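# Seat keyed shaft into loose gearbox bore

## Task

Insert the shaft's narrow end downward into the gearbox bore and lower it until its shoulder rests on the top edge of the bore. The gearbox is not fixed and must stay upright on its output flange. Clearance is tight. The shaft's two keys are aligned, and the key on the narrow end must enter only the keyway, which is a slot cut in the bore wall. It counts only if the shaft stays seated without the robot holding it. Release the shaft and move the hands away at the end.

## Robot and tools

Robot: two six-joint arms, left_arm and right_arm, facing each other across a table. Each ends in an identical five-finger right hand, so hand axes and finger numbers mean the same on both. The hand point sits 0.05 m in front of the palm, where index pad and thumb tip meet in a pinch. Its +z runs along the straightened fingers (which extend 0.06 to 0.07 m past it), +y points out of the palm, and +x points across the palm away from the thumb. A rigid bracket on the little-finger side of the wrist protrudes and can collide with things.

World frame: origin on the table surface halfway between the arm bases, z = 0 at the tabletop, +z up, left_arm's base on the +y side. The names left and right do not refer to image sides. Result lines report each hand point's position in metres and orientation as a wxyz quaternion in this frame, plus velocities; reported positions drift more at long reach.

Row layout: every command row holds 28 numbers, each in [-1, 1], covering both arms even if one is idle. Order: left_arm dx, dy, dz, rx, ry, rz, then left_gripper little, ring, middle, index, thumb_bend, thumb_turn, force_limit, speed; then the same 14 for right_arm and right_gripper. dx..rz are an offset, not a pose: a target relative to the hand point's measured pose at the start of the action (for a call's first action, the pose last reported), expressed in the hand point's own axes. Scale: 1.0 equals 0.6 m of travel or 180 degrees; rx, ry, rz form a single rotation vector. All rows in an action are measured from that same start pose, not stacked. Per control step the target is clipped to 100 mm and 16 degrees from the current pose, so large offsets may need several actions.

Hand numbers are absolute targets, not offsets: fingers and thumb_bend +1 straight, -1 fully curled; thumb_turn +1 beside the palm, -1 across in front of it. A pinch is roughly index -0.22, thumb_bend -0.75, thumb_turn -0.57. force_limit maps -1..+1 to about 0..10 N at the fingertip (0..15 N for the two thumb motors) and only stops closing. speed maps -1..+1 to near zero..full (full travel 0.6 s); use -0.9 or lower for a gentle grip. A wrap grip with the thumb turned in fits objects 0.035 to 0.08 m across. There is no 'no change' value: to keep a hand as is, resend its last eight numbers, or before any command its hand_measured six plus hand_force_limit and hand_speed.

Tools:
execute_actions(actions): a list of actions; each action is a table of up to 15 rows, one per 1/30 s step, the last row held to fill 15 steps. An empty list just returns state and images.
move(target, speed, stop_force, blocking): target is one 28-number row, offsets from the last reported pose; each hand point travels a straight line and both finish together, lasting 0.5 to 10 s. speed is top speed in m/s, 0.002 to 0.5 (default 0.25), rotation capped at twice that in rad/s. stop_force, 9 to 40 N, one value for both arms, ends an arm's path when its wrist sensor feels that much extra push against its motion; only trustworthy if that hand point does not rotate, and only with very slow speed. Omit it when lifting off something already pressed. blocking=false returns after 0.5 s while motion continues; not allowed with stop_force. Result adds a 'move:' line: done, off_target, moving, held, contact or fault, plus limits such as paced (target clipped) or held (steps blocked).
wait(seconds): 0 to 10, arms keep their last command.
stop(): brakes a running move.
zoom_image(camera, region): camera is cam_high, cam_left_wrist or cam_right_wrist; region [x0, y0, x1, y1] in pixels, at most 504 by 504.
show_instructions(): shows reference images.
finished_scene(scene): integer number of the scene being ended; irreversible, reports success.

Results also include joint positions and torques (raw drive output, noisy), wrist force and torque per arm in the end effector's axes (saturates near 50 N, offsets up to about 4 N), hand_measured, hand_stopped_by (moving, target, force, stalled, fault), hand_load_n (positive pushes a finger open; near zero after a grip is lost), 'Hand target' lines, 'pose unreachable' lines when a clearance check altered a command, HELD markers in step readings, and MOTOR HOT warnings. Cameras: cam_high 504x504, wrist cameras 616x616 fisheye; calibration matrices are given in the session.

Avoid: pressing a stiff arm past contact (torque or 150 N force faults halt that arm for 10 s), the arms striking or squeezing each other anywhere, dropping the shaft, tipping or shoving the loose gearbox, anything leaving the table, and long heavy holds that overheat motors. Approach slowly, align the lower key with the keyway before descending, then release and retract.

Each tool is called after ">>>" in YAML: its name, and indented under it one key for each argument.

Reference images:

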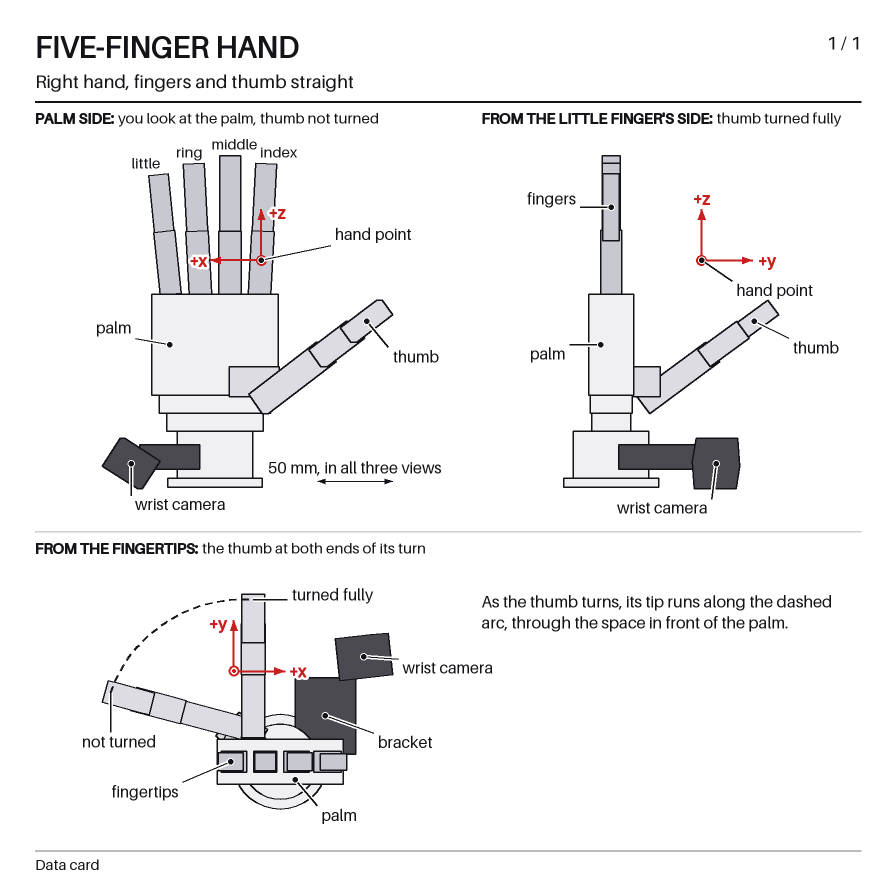

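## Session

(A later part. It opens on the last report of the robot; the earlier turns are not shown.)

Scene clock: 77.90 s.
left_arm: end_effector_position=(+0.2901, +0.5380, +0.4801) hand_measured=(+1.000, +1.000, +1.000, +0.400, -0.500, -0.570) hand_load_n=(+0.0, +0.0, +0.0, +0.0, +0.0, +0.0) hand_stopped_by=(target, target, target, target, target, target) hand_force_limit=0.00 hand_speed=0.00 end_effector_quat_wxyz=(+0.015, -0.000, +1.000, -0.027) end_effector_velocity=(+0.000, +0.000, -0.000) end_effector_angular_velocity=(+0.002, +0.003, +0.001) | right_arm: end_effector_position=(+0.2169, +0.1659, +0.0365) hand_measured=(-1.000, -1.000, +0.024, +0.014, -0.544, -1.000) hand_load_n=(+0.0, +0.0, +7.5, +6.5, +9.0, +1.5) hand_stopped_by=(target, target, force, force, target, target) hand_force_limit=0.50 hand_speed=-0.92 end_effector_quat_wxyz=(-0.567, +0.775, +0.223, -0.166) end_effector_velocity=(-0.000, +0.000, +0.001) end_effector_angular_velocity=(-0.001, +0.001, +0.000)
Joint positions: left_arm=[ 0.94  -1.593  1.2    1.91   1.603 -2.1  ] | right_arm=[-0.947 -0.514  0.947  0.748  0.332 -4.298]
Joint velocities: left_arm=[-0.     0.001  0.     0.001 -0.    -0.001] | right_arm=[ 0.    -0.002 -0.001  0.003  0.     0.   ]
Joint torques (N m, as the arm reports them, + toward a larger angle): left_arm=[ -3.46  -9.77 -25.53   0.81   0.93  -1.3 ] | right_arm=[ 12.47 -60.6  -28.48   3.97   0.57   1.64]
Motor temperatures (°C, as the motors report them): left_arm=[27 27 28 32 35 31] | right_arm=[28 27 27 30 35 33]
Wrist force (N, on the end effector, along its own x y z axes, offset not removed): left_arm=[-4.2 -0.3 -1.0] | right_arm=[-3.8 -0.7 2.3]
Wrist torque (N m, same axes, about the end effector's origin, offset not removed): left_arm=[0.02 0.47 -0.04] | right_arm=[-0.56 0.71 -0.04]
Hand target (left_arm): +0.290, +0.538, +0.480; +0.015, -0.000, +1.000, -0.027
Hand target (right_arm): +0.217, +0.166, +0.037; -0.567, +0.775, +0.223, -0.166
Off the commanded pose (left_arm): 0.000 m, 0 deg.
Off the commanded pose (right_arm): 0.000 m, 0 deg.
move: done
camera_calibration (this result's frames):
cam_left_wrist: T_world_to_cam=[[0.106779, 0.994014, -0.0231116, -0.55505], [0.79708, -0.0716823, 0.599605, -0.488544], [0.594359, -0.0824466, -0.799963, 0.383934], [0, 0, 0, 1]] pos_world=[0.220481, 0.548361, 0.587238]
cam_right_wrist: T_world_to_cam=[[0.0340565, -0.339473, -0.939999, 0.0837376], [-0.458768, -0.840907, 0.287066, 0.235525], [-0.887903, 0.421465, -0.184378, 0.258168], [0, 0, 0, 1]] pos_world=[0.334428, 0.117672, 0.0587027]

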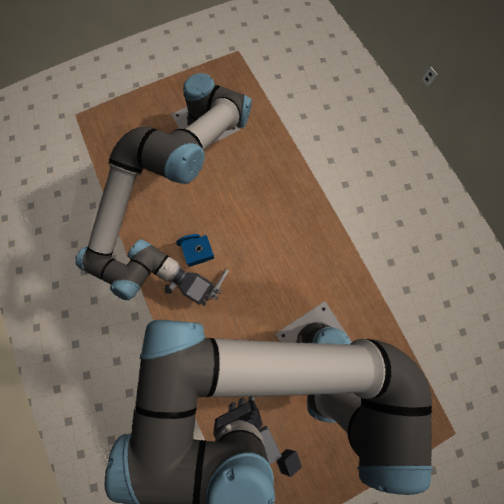

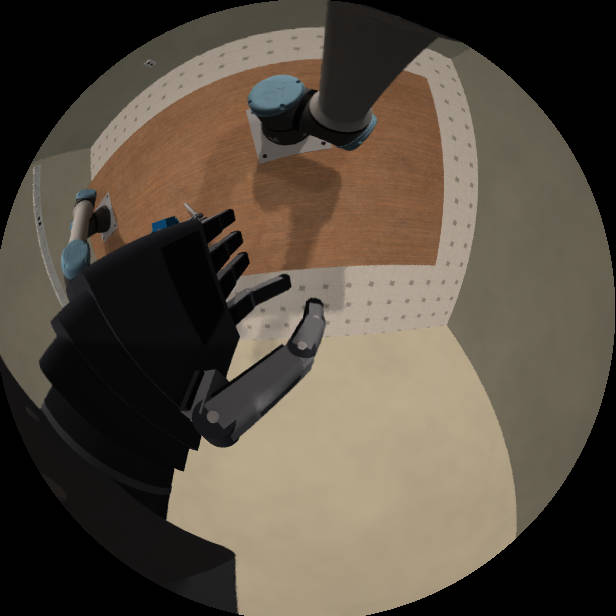

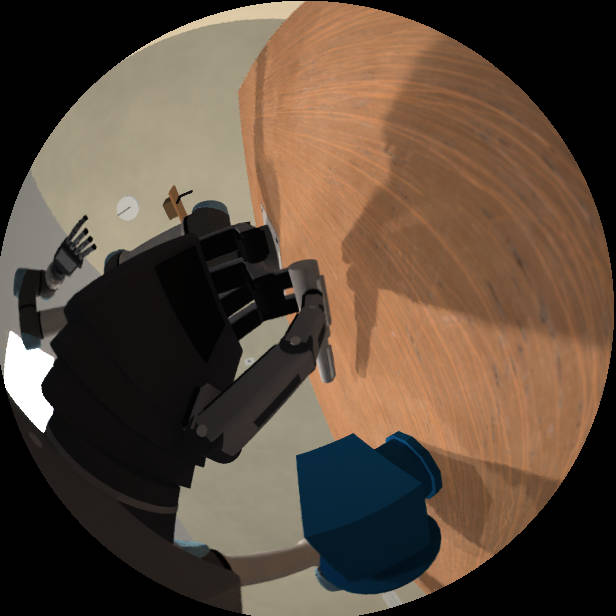

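>>> move:
  target: [0,0,0,0,0,0,1,1,1,0.4,-0.5,-0.57,0,0,0,-0.30,-0.09,0,0,0,-1,-1,-0.05,-0.05,-0.55,-1,0.5,-0.92]
  speed: 0.12

>>> move:
  target: [0,0,0,0,0,0,1,1,1,0.4,-0.5,-0.57,0,0,0,0,0,-0.213,0.340,-0.384,-1,-1,-0.05,-0.05,-0.55,-1,0.5,-0.92]
  speed: 0.2

Scene clock: 80.47 s.
left_arm: end_effector_position=(+0.2901, +0.5380, +0.4801) hand_measured=(+1.000, +1.000, +1.000, +0.400, -0.500, -0.570) hand_load_n=(+0.0, +0.0, +0.0, +0.0, +0.0, +0.0) hand_stopped_by=(target, target, target, target, target, target) hand_force_limit=0.00 hand_speed=0.00 end_effector_quat_wxyz=(+0.015, -0.000, +1.000, -0.027) end_effector_velocity=(+0.000, -0.000, +0.000) end_effector_angular_velocity=(-0.001, -0.001, +0.001) | right_arm: end_effector_position=(+0.2155, +0.1684, +0.2244) hand_measured=(-1.000, -1.000, +0.022, +0.012, -0.550, -1.000) hand_load_n=(+0.0, +0.0, +0.0, +0.0, +0.0, +0.0) hand_stopped_by=(target, target, force, force, target, target) hand_force_limit=0.50 hand_speed=-0.92 end_effector_quat_wxyz=(-0.567, +0.775, +0.223, -0.166) end_effector_velocity=(+0.000, +0.000, +0.001) end_effector_angular_velocity=(-0.003, +0.001, +0.001)
Joint positions: left_arm=[ 0.94  -1.593  1.2    1.91   1.603 -2.1  ] | right_arm=[-0.943 -0.661  0.73   1.098  0.334 -4.285]
Joint velocities: left_arm=[ 0.001  0.    -0.001 -0.001  0.    -0.   ] | right_arm=[ 0.     0.004 -0.008  0.011  0.001 -0.005]
Joint torques (N m, as the arm reports them, + toward a larger angle): left_arm=[ -2.97 -10.56 -25.75   0.76   0.98  -1.35] | right_arm=[ 12.23 -40.64 -31.     3.54   0.95  -1.43]
Motor temperatures (°C, as the motors report them): left_arm=[27 27 28 32 35 31] | right_arm=[28 27 27 30 35 33]
Wrist force (N, on the end effector, along its own x y z axes, offset not removed): left_arm=[-3.1 1.4 2.3] | right_arm=[0.2 -0.8 3.6]
Wrist torque (N m, same axes, about the end effector's origin, offset not removed): left_arm=[0.31 0.26 -0.13] | right_arm=[-0.38 0.05 0.35]
Hand target (left_arm): +0.290, +0.538, +0.480; +0.015, -0.000, +1.000, -0.027
Hand target (right_arm): +0.216, +0.168, +0.224; -0.567, +0.775, +0.223, -0.166
Off the commanded pose (left_arm): 0.000 m, 0 deg.
Off the commanded pose (right_arm): 0.001 m, 0 deg.
move: done
camera_calibration (this result's frames):
cam_left_wrist: T_world_to_cam=[[0.106778, 0.994014, -0.0231116, -0.555049], [0.79708, -0.0716821, 0.599605, -0.488544], [0.594359, -0.0824465, -0.799963, 0.383934], [0, 0, 0, 1]] pos_world=[0.220481, 0.548361, 0.587238]
cam_right_wrist: T_world_to_cam=[[0.0340537, -0.339381, -0.940032, 0.261215], [-0.45892, -0.840863, 0.286953, 0.183123], [-0.887825, 0.421627, -0.184383, 0.290473], [0, 0, 0, 1]] pos_world=[0.333032, 0.120162, 0.246561]

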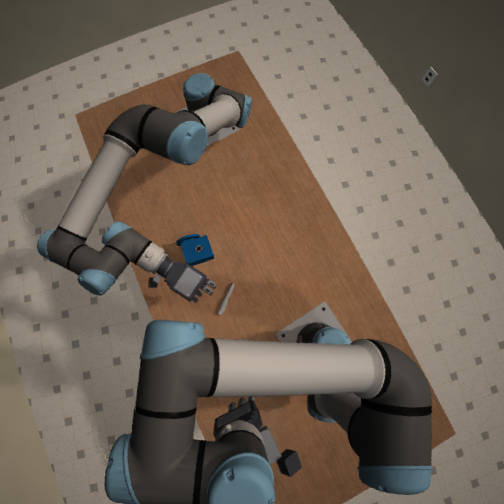

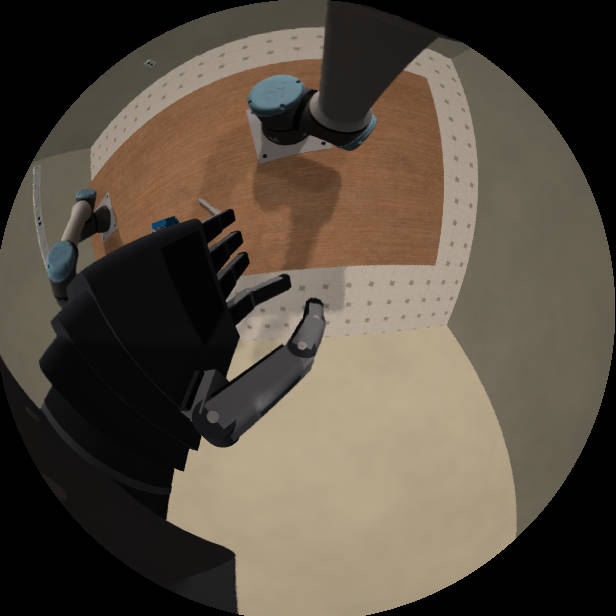

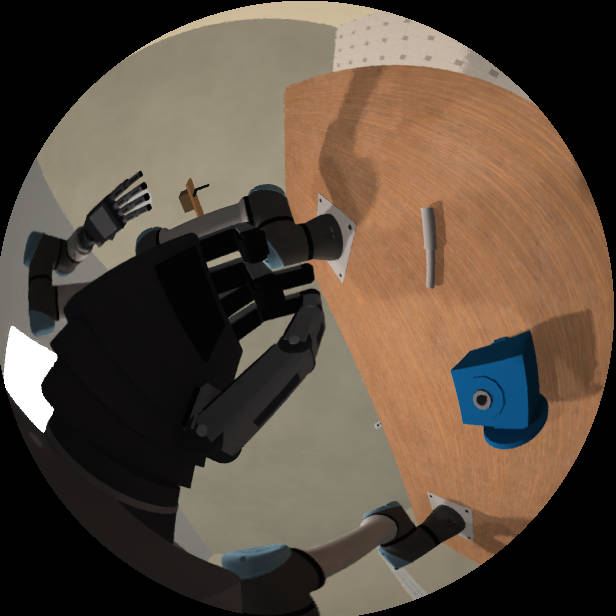

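Scene clock: 85.27 s.
left_arm: end_effector_position=(+0.2901, +0.5380, +0.4801) hand_measured=(+1.000, +1.000, +1.000, +0.400, -0.500, -0.570) hand_load_n=(+0.0, +0.0, +0.0, +0.0, +0.0, +0.0) hand_stopped_by=(target, target, target, target, target, target) hand_force_limit=0.00 hand_speed=0.00 end_effector_quat_wxyz=(+0.015, -0.000, +1.000, -0.027) end_effector_velocity=(+0.000, -0.000, -0.000) end_effector_angular_velocity=(-0.001, -0.000, +0.001) | right_arm: end_effector_position=(+0.2156, +0.1687, +0.2239) hand_measured=(-1.000, -1.000, +0.022, +0.012, -0.550, -1.000) hand_load_n=(+0.0, +0.0, +0.0, +0.0, +0.0, +0.0) hand_stopped_by=(target, target, force, force, target, target) hand_force_limit=0.50 hand_speed=-0.92 end_effector_quat_wxyz=(-0.330, +0.624, +0.337, +0.623) end_effector_velocity=(-0.000, +0.000, -0.000) end_effector_angular_velocity=(+0.001, -0.007, -0.002)
Joint positions: left_arm=[ 0.94  -1.593  1.2    1.91   1.603 -2.1  ] | right_arm=[-0.467 -1.191  1.731 -0.534  1.765 -4.719]
Joint velocities: left_arm=[ 0.     0.001 -0.    -0.001  0.001 -0.001] | right_arm=[ 0.002  0.002  0.003 -0.01   0.004 -0.006]
Joint torques (N m, as the arm reports them, + toward a larger angle): left_arm=[ -3.43  -9.82 -25.54   0.69   0.99  -1.41] | right_arm=[ 12.84 -24.13 -10.04  -2.86   2.48  -1.53]
Motor temperatures (°C, as the motors report them): left_arm=[27 27 28 32 35 31] | right_arm=[28 27 27 30 35 33]
Wrist force (N, on the end effector, along its own x y z axes, offset not removed): left_arm=[-2.6 -0.7 3.6] | right_arm=[-1.6 -0.4 3.7]
Wrist torque (N m, same axes, about the end effector's origin, offset not removed): left_arm=[-0.08 0.09 -0.04] | right_arm=[-0.41 0.30 -0.01]
Hand target (left_arm): +0.290, +0.538, +0.480; +0.015, -0.000, +1.000, -0.027
Hand target (right_arm): +0.216, +0.169, +0.224; -0.330, +0.624, +0.337, +0.623
Off the commanded pose (left_arm): 0.000 m, 0 deg.
Off the commanded pose (right_arm): 0.001 m, 0 deg.
move: done
camera_calibration (this result's frames):
cam_left_wrist: T_world_to_cam=[[0.106779, 0.994014, -0.0231117, -0.555049], [0.79708, -0.0716822, 0.599604, -0.488544], [0.594359, -0.0824467, -0.799963, 0.383934], [0, 0, 0, 1]] pos_world=[0.220482, 0.548361, 0.587238]
cam_right_wrist: T_world_to_cam=[[0.818567, -0.556744, -0.141364, -0.0504786], [-0.400191, -0.376209, -0.835652, 0.343811], [0.412062, 0.74061, -0.530756, 0.0338223], [0, 0, 0, 1]] pos_world=[0.164973, 0.0761919, 0.298122]

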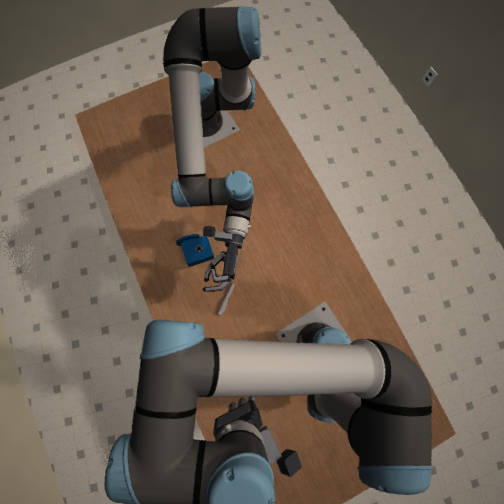

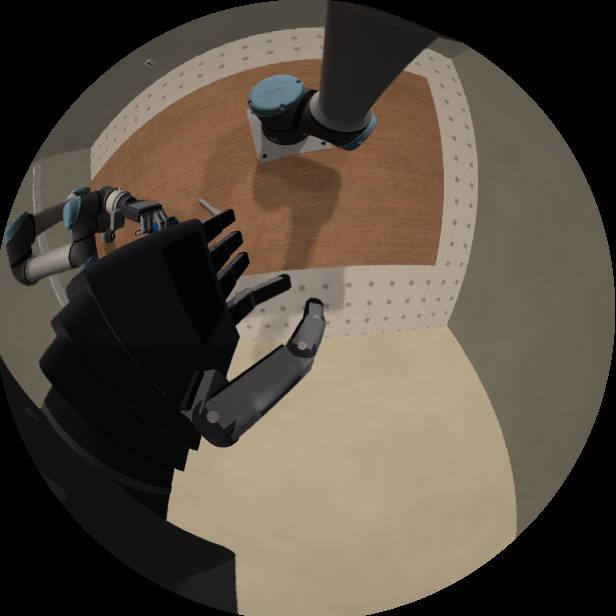

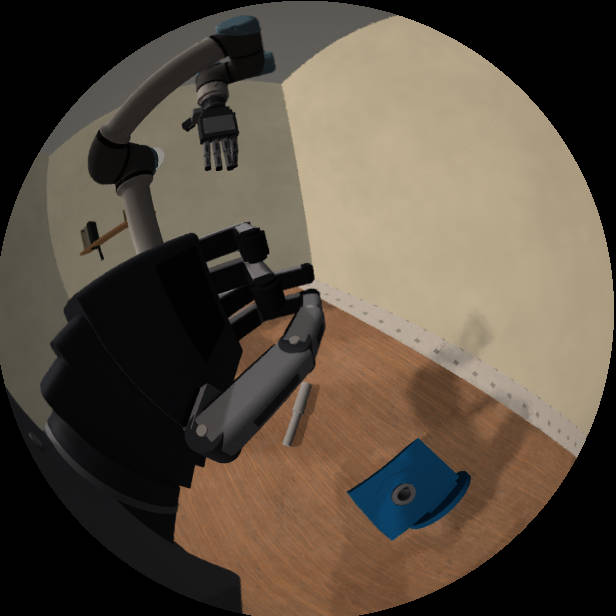

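>>> zoom_image:
  camera: "cam_high"
  region: [170,230,270,330]

Region (170, 230, 270, 330) of cam_high's 504x504 image, scaled by 5.040, with more detail than that image has.

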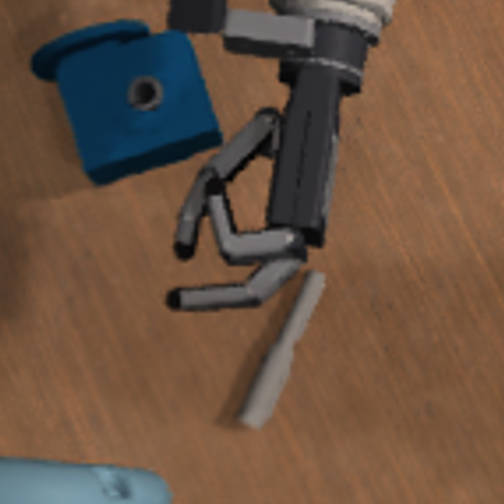

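>>> move:
  target: [0,0,0,0,0,0,1,1,1,0.4,-0.5,-0.57,0,0,0,0,0,0.213,-0.340,0.384,-1,0.35,0.3,0.25,-0.55,-1,0.3,0]
  speed: 0.3

>>> move:
  target: [0,0,0,0,0,0,1,1,1,0.4,-0.5,-0.57,0,0,0.012,0.277,0.085,0,-0.051,-0.0156,-1,0.35,0.3,0.25,-0.55,-1,0.3,0]
  speed: 0.15

>>> zoom_image:
  camera: "cam_high"
  region: [170,230,270,330]

Scene clock: 89.63 s.
left_arm: end_effector_position=(+0.2901, +0.5380, +0.4801) hand_measured=(+1.000, +1.000, +1.000, +0.400, -0.500, -0.570) hand_load_n=(+0.0, +0.0, +0.0, +0.0, +0.0, +0.0) hand_stopped_by=(target, target, target, target, target, target) hand_force_limit=0.00 hand_speed=0.00 end_effector_quat_wxyz=(+0.015, -0.000, +1.000, -0.027) end_effector_velocity=(+0.000, +0.000, +0.000) end_effector_angular_velocity=(-0.000, -0.001, -0.002) | right_arm: end_effector_position=(+0.2157, +0.1683, +0.2244) hand_measured=(-1.000, +0.350, +0.300, +0.250, -0.550, -1.000) hand_load_n=(+0.0, +0.0, +0.0, +0.0, +0.0, +0.0) hand_stopped_by=(target, target, target, target, target, target) hand_force_limit=0.30 hand_speed=0.00 end_effector_quat_wxyz=(-0.568, +0.775, +0.223, -0.165) end_effector_velocity=(+0.001, -0.000, -0.000) end_effector_angular_velocity=(-0.006, +0.001, +0.011)
Joint positions: left_arm=[ 0.94  -1.593  1.2    1.91   1.603 -2.1  ] | right_arm=[-0.943 -0.662  0.732  1.095  0.334 -4.282]
Joint velocities: left_arm=[ 0.    -0.001  0.    -0.001 -0.     0.002] | right_arm=[ 0.     0.018 -0.027  0.047 -0.    -0.036]
Joint torques (N m, as the arm reports them, + toward a larger angle): left_arm=[ -3.5   -9.72 -25.49   0.81   0.94  -1.46] | right_arm=[ 12.97 -42.99 -30.96   3.62  -3.94  -1.53]
Motor temperatures (°C, as the motors report them): left_arm=[27 27 28 32 35 31] | right_arm=[28 27 27 30 35 33]
Wrist force (N, on the end effector, along its own x y z axes, offset not removed): left_arm=[-4.2 -1.3 1.8] | right_arm=[-0.1 -0.3 -0.7]
Wrist torque (N m, same axes, about the end effector's origin, offset not removed): left_arm=[-0.34 0.56 -0.52] | right_arm=[-0.07 0.19 0.28]
Hand target (left_arm): +0.290, +0.538, +0.480; +0.015, -0.000, +1.000, -0.027
Hand target (right_arm): +0.215, +0.168, +0.224; -0.567, +0.775, +0.223, -0.166
Off the commanded pose (left_arm): 0.000 m, 0 deg.
Off the commanded pose (right_arm): 0.001 m, 0 deg.
move: done
camera_calibration (this result's frames):
cam_left_wrist: T_world_to_cam=[[0.106779, 0.994014, -0.0231116, -0.555049], [0.79708, -0.0716822, 0.599605, -0.488544], [0.594359, -0.0824467, -0.799963, 0.383934], [0, 0, 0, 1]] pos_world=[0.220482, 0.548361, 0.587238]
cam_right_wrist: T_world_to_cam=[[0.0331677, -0.339029, -0.940191, 0.26136], [-0.459893, -0.840379, 0.286813, 0.183286], [-0.887355, 0.422875, -0.18379, 0.290274], [0, 0, 0, 1]] pos_world=[0.333199, 0.119889, 0.246509]

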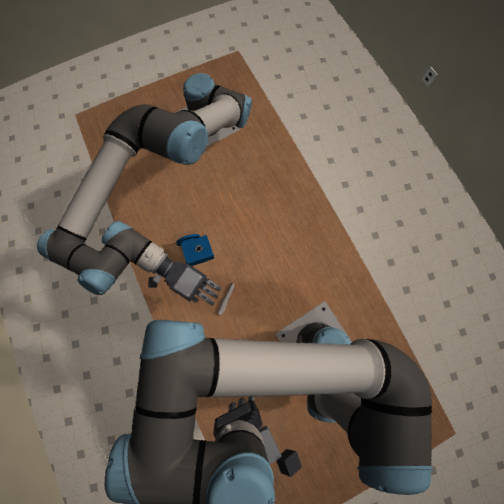

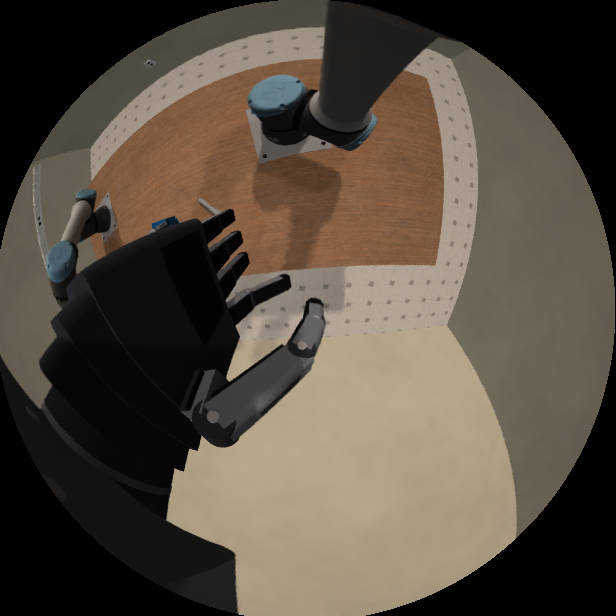

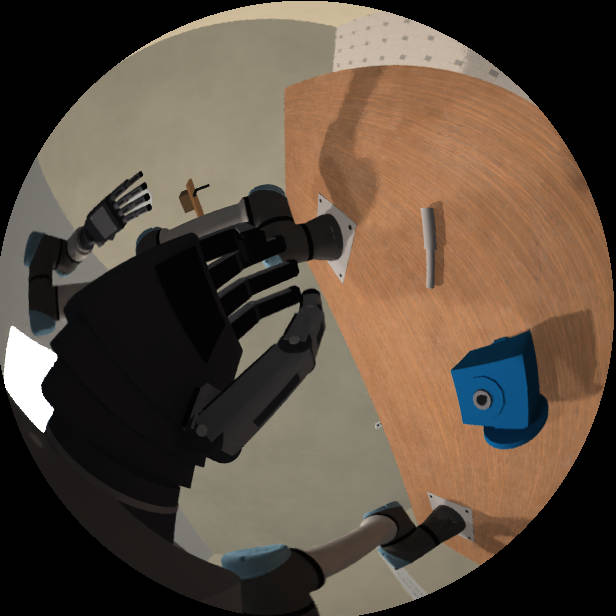

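Scene clock: 91.27 s.
left_arm: end_effector_position=(+0.2901, +0.5380, +0.4801) hand_measured=(+1.000, +1.000, +1.000, +0.400, -0.500, -0.570) hand_load_n=(+0.0, +0.0, +0.0, +0.0, +0.0, +0.0) hand_stopped_by=(target, target, target, target, target, target) hand_force_limit=0.00 hand_speed=0.00 end_effector_quat_wxyz=(+0.015, -0.000, +1.000, -0.027) end_effector_velocity=(+0.001, -0.000, -0.001) end_effector_angular_velocity=(+0.002, +0.002, -0.001) | right_arm: end_effector_position=(+0.2225, +0.1708, +0.0507) hand_measured=(-1.000, +0.350, +0.300, +0.250, -0.550, -1.000) hand_load_n=(+0.0, +0.0, +0.0, +0.0, +0.0, +0.0) hand_stopped_by=(target, target, target, target, target, target) hand_force_limit=0.30 hand_speed=0.00 end_effector_quat_wxyz=(-0.552, +0.754, +0.286, -0.213) end_effector_velocity=(+0.001, +0.001, -0.001) end_effector_angular_velocity=(+0.001, +0.000, +0.004)
Joint positions: left_arm=[ 0.94  -1.593  1.2    1.91   1.603 -2.1  ] | right_arm=[-0.942 -0.312  0.621  1.357  0.307 -4.807]
Joint velocities: left_arm=[ 0.     0.002  0.     0.    -0.     0.001] | right_arm=[ 0.     0.009 -0.012  0.016 -0.    -0.014]
Joint torques (N m, as the arm reports them, + toward a larger angle): left_arm=[ -3.46 -10.15 -25.12   0.76   0.98  -1.46] | right_arm=[ 12.6  -47.12 -28.67   4.03   0.99  -1.48]
Motor temperatures (°C, as the motors report them): left_arm=[27 27 28 32 35 31] | right_arm=[28 27 27 30 35 33]
Wrist force (N, on the end effector, along its own x y z axes, offset not removed): left_arm=[-1.5 -2.2 1.2] | right_arm=[-0.9 -3.9 -0.4]
Wrist torque (N m, same axes, about the end effector's origin, offset not removed): left_arm=[-0.29 0.16 -0.06] | right_arm=[-0.67 0.32 0.04]
Hand target (left_arm): +0.290, +0.538, +0.480; +0.015, -0.000, +1.000, -0.027
Hand target (right_arm): +0.222, +0.171, +0.051; -0.552, +0.754, +0.286, -0.213
Off the commanded pose (left_arm): 0.000 m, 0 deg.
Off the commanded pose (right_arm): 0.000 m, 0 deg.
move: done
camera_calibration (this result's frames):
cam_left_wrist: T_world_to_cam=[[0.106779, 0.994014, -0.0231116, -0.555049], [0.79708, -0.0716823, 0.599604, -0.488544], [0.594359, -0.0824467, -0.799963, 0.383934], [0, 0, 0, 1]] pos_world=[0.220482, 0.548361, 0.587238]
cam_right_wrist: T_world_to_cam=[[0.0877307, -0.32926, -0.940155, 0.0848437], [-0.313593, -0.904936, 0.287663, 0.216775], [-0.945496, 0.269589, -0.182644, 0.302306], [0, 0, 0, 1]] pos_world=[0.346364, 0.142604, 0.0726227]

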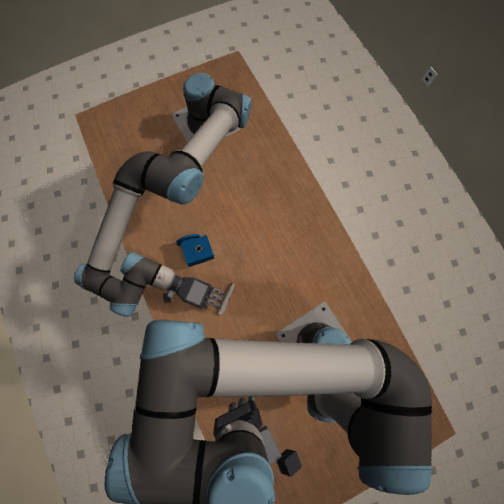

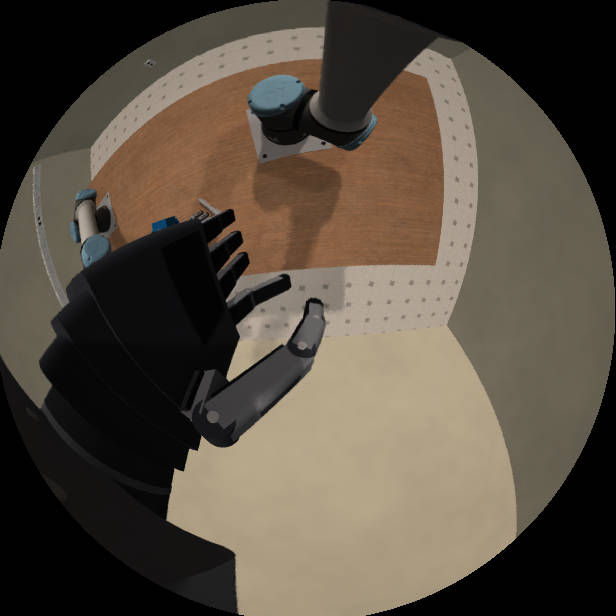

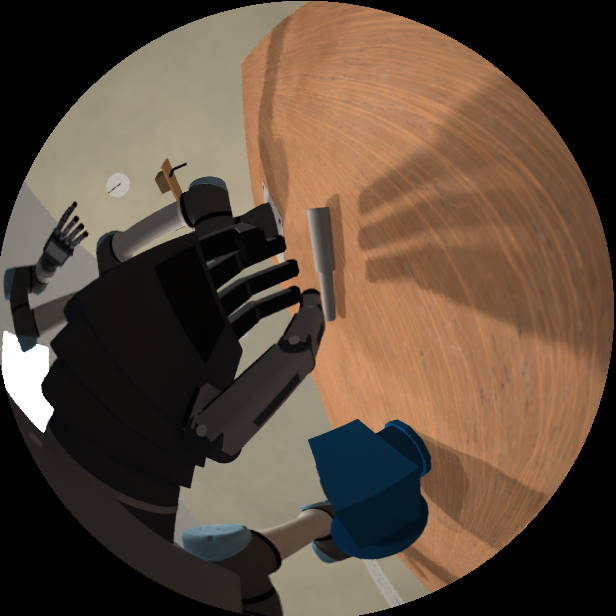

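Region (170, 230, 270, 330) of cam_high's 504x504 image, scaled by 5.040, with more detail than that image has.

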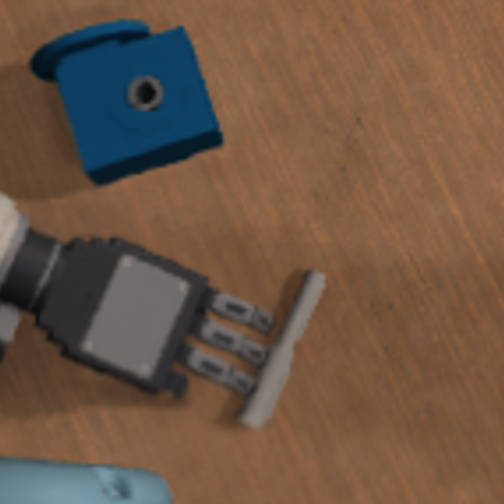

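>>> move:
  target: [0,0,0,0,0,0,1,1,1,0.4,-0.5,-0.57,0,0,0.033,-0.016,0.052,0,0,0,-1,0.35,0.3,0.25,-0.55,-1,0.3,0]
  speed: 0.1

>>> zoom_image:
  camera: "cam_high"
  region: [170,230,270,330]

Scene clock: 92.33 s.
left_arm: end_effector_position=(+0.2901, +0.5380, +0.4801) hand_measured=(+1.000, +1.000, +1.000, +0.400, -0.500, -0.570) hand_load_n=(+0.0, +0.0, +0.0, +0.0, +0.0, +0.0) hand_stopped_by=(target, target, target, target, target, target) hand_force_limit=0.00 hand_speed=0.00 end_effector_quat_wxyz=(+0.015, -0.000, +1.000, -0.027) end_effector_velocity=(-0.000, +0.000, +0.000) end_effector_angular_velocity=(-0.000, +0.000, -0.000) | right_arm: end_effector_position=(+0.2154, +0.2082, +0.0504) hand_measured=(-1.000, +0.350, +0.300, +0.250, -0.550, -1.000) hand_load_n=(+0.0, +0.0, +0.0, +0.0, +0.0, +0.0) hand_stopped_by=(target, target, target, target, target, target) hand_force_limit=0.30 hand_speed=0.00 end_effector_quat_wxyz=(-0.552, +0.754, +0.286, -0.212) end_effector_velocity=(+0.001, +0.002, -0.000) end_effector_angular_velocity=(-0.002, +0.001, +0.006)
Joint positions: left_arm=[ 0.94  -1.593  1.2    1.91   1.603 -2.1  ] | right_arm=[-0.895 -0.203  0.355  1.361  0.306 -4.648]
Joint velocities: left_arm=[ 0.  0. -0.  0.  0.  0.] | right_arm=[ 0.001  0.024 -0.046  0.038  0.001 -0.015]
Joint torques (N m, as the arm reports them, + toward a larger angle): left_arm=[ -3.36 -10.34 -25.09   0.77   0.99  -1.39] | right_arm=[ 13.02 -48.23 -29.68   4.01   0.98  -1.45]
Motor temperatures (°C, as the motors report them): left_arm=[27 27 28 32 35 31] | right_arm=[28 27 27 30 35 33]
Wrist force (N, on the end effector, along its own x y z axes, offset not removed): left_arm=[-2.5 2.0 0.0] | right_arm=[-2.8 -3.4 -0.5]
Wrist torque (N m, same axes, about the end effector's origin, offset not removed): left_arm=[0.35 0.33 -0.12] | right_arm=[-0.56 0.51 -0.12]
Hand target (left_arm): +0.290, +0.538, +0.480; +0.015, -0.000, +1.000, -0.027
Hand target (right_arm): +0.215, +0.208, +0.050; -0.552, +0.754, +0.286, -0.213
Off the commanded pose (left_arm): 0.000 m, 0 deg.
Off the commanded pose (right_arm): 0.000 m, 0 deg.
move: done
camera_calibration (this result's frames):
cam_left_wrist: T_world_to_cam=[[0.106779, 0.994014, -0.0231117, -0.555049], [0.79708, -0.0716823, 0.599604, -0.488544], [0.594359, -0.0824468, -0.799963, 0.383934], [0, 0, 0, 1]] pos_world=[0.220482, 0.548361, 0.587238]
cam_right_wrist: T_world_to_cam=[[0.0876942, -0.329099, -0.940215, 0.0974506], [-0.314223, -0.904802, 0.287396, 0.248541], [-0.94529, 0.270234, -0.182757, 0.285288], [0, 0, 0, 1]] pos_world=[0.339232, 0.179857, 0.0723331]

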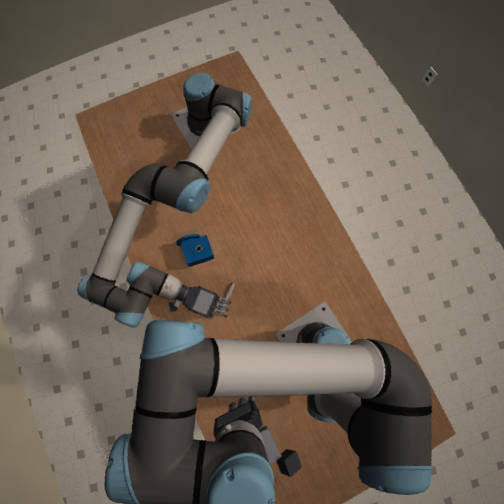

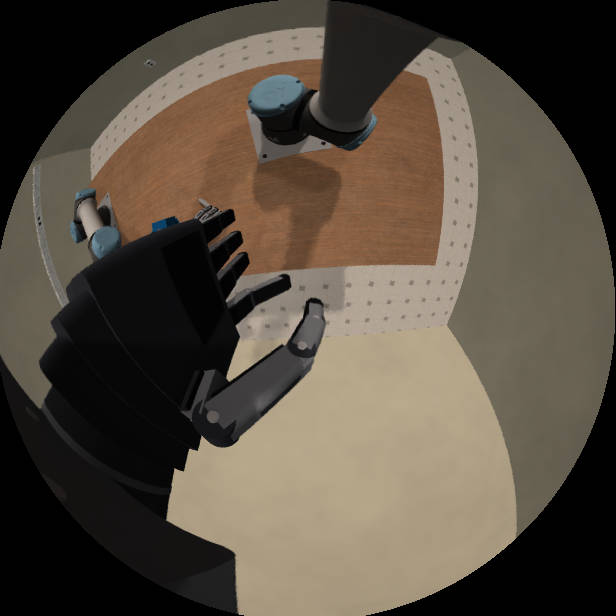

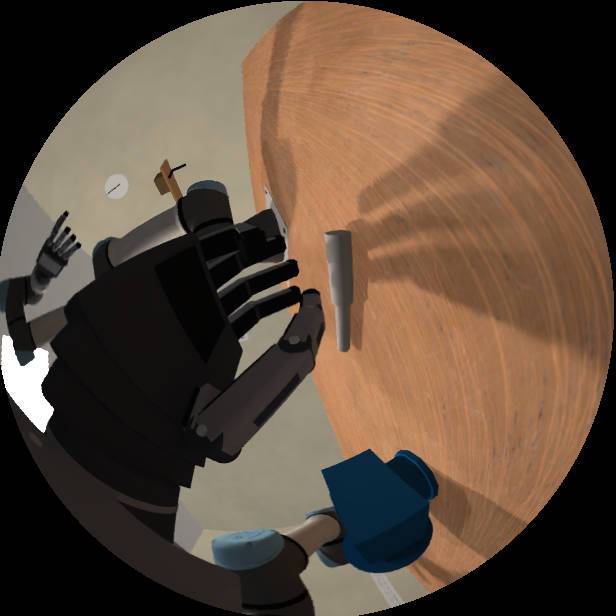

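Region (170, 230, 270, 330) of cam_high's 504x504 image, scaled by 5.040, with more detail than that image has.

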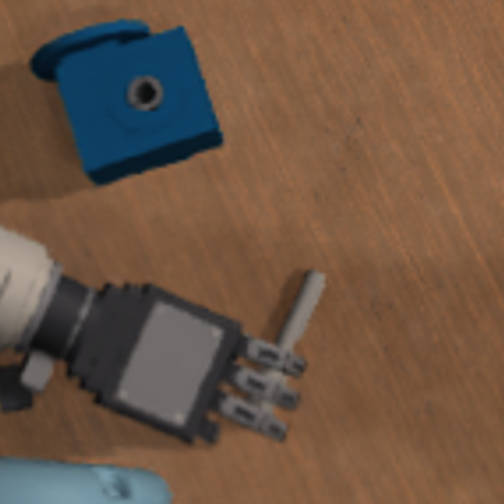

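>>> move:
  target: [0,0,0,0,0,0,1,1,1,0.4,-0.5,-0.57,0,0,0,0.056,0.012,0,0,0,-1,0.35,0.3,0.25,-0.55,-1,0.3,0]
  speed: 0.02
  stop_force: 9

>>> zoom_image:
  camera: "cam_right_wrist"
  region: [220,200,400,380]

Scene clock: 94.43 s.
left_arm: end_effector_position=(+0.2901, +0.5380, +0.4801) hand_measured=(+1.000, +1.000, +1.000, +0.400, -0.500, -0.570) hand_load_n=(+0.0, +0.0, +0.0, +0.0, +0.0, +0.0) hand_stopped_by=(target, target, target, target, target, target) hand_force_limit=0.00 hand_speed=0.00 end_effector_quat_wxyz=(+0.015, -0.000, +1.000, -0.027) end_effector_velocity=(+0.001, -0.000, -0.000) end_effector_angular_velocity=(+0.001, -0.000, -0.001) | right_arm: end_effector_position=(+0.2174, +0.2057, +0.0162) hand_measured=(-1.000, +0.350, +0.300, +0.250, -0.550, -1.000) hand_load_n=(+0.0, +0.0, +0.0, +0.0, +0.0, +0.0) hand_stopped_by=(target, target, target, target, target, target) hand_force_limit=0.30 hand_speed=0.00 end_effector_quat_wxyz=(-0.552, +0.754, +0.286, -0.212) end_effector_velocity=(+0.001, -0.000, -0.001) end_effector_angular_velocity=(+0.000, +0.001, -0.001)
Joint positions: left_arm=[ 0.94  -1.593  1.2    1.91   1.603 -2.1  ] | right_arm=[-0.9   -0.165  0.369  1.324  0.305 -4.663]
Joint velocities: left_arm=[-0.     0.001 -0.    -0.001 -0.001  0.001] | right_arm=[-0.001  0.001 -0.    -0.    -0.001 -0.001]
Joint torques (N m, as the arm reports them, + toward a larger angle): left_arm=[ -3.81 -10.07 -25.33   0.61   1.02  -1.43] | right_arm=[-14.53 -48.51  -8.89   1.24  -3.97  -1.45]
Motor temperatures (°C, as the motors report them): left_arm=[27 27 28 32 35 31] | right_arm=[28 27 27 30 35 33]
Wrist force (N, on the end effector, along its own x y z axes, offset not removed): left_arm=[-3.0 1.4 -0.4] | right_arm=[-2.1 -2.4 2.4]
Wrist torque (N m, same axes, about the end effector's origin, offset not removed): left_arm=[0.36 0.36 -0.24] | right_arm=[-0.57 0.45 0.10]
Hand target (left_arm): +0.290, +0.538, +0.480; +0.015, -0.000, +1.000, -0.027
Hand target (right_arm): +0.217, +0.206, +0.016; -0.552, +0.754, +0.286, -0.212
Off the commanded pose (left_arm): 0.000 m, 0 deg.
Off the commanded pose (right_arm): 0.000 m, 0 deg.
move: done
camera_calibration (this result's frames):
cam_left_wrist: T_world_to_cam=[[0.106779, 0.994014, -0.0231115, -0.55505], [0.79708, -0.0716823, 0.599604, -0.488544], [0.594359, -0.0824466, -0.799963, 0.383934], [0, 0, 0, 1]] pos_world=[0.220482, 0.548361, 0.587238]
cam_right_wrist: T_world_to_cam=[[0.0876913, -0.329096, -0.940216, 0.0643669], [-0.314227, -0.904802, 0.287394, 0.256777], [-0.945289, 0.270239, -0.182754, 0.281699], [0, 0, 0, 1]] pos_world=[0.341329, 0.17739, 0.0382042]

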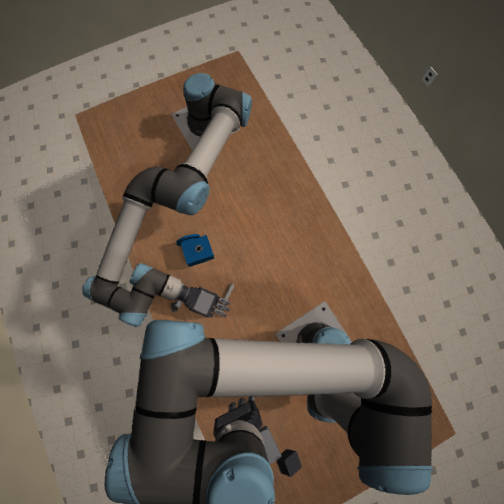

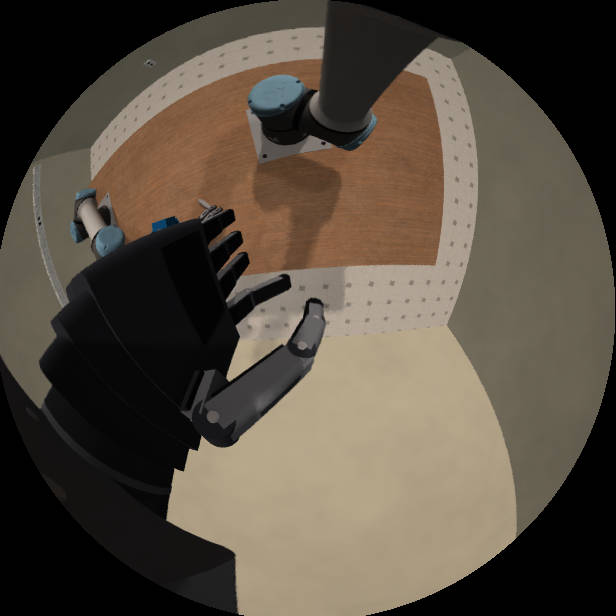

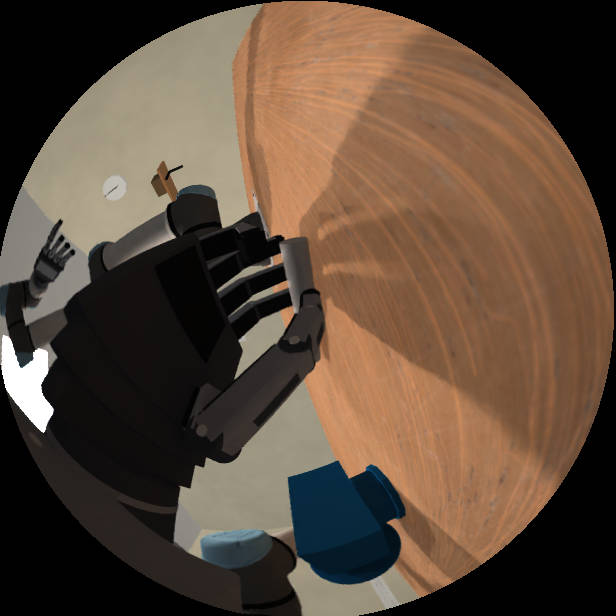

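Region (220, 200, 400, 380) of cam_right_wrist's 616x616 image, scaled by 2.800, with more detail than that image has.

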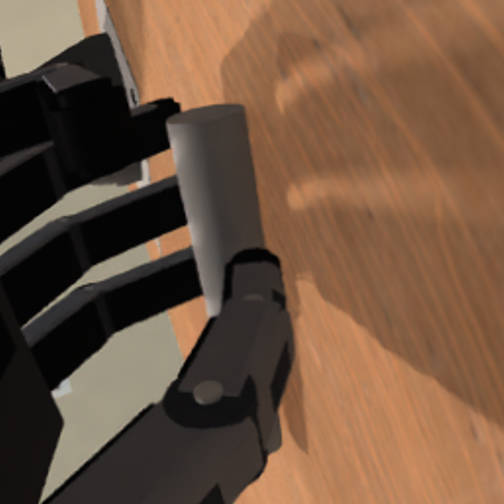

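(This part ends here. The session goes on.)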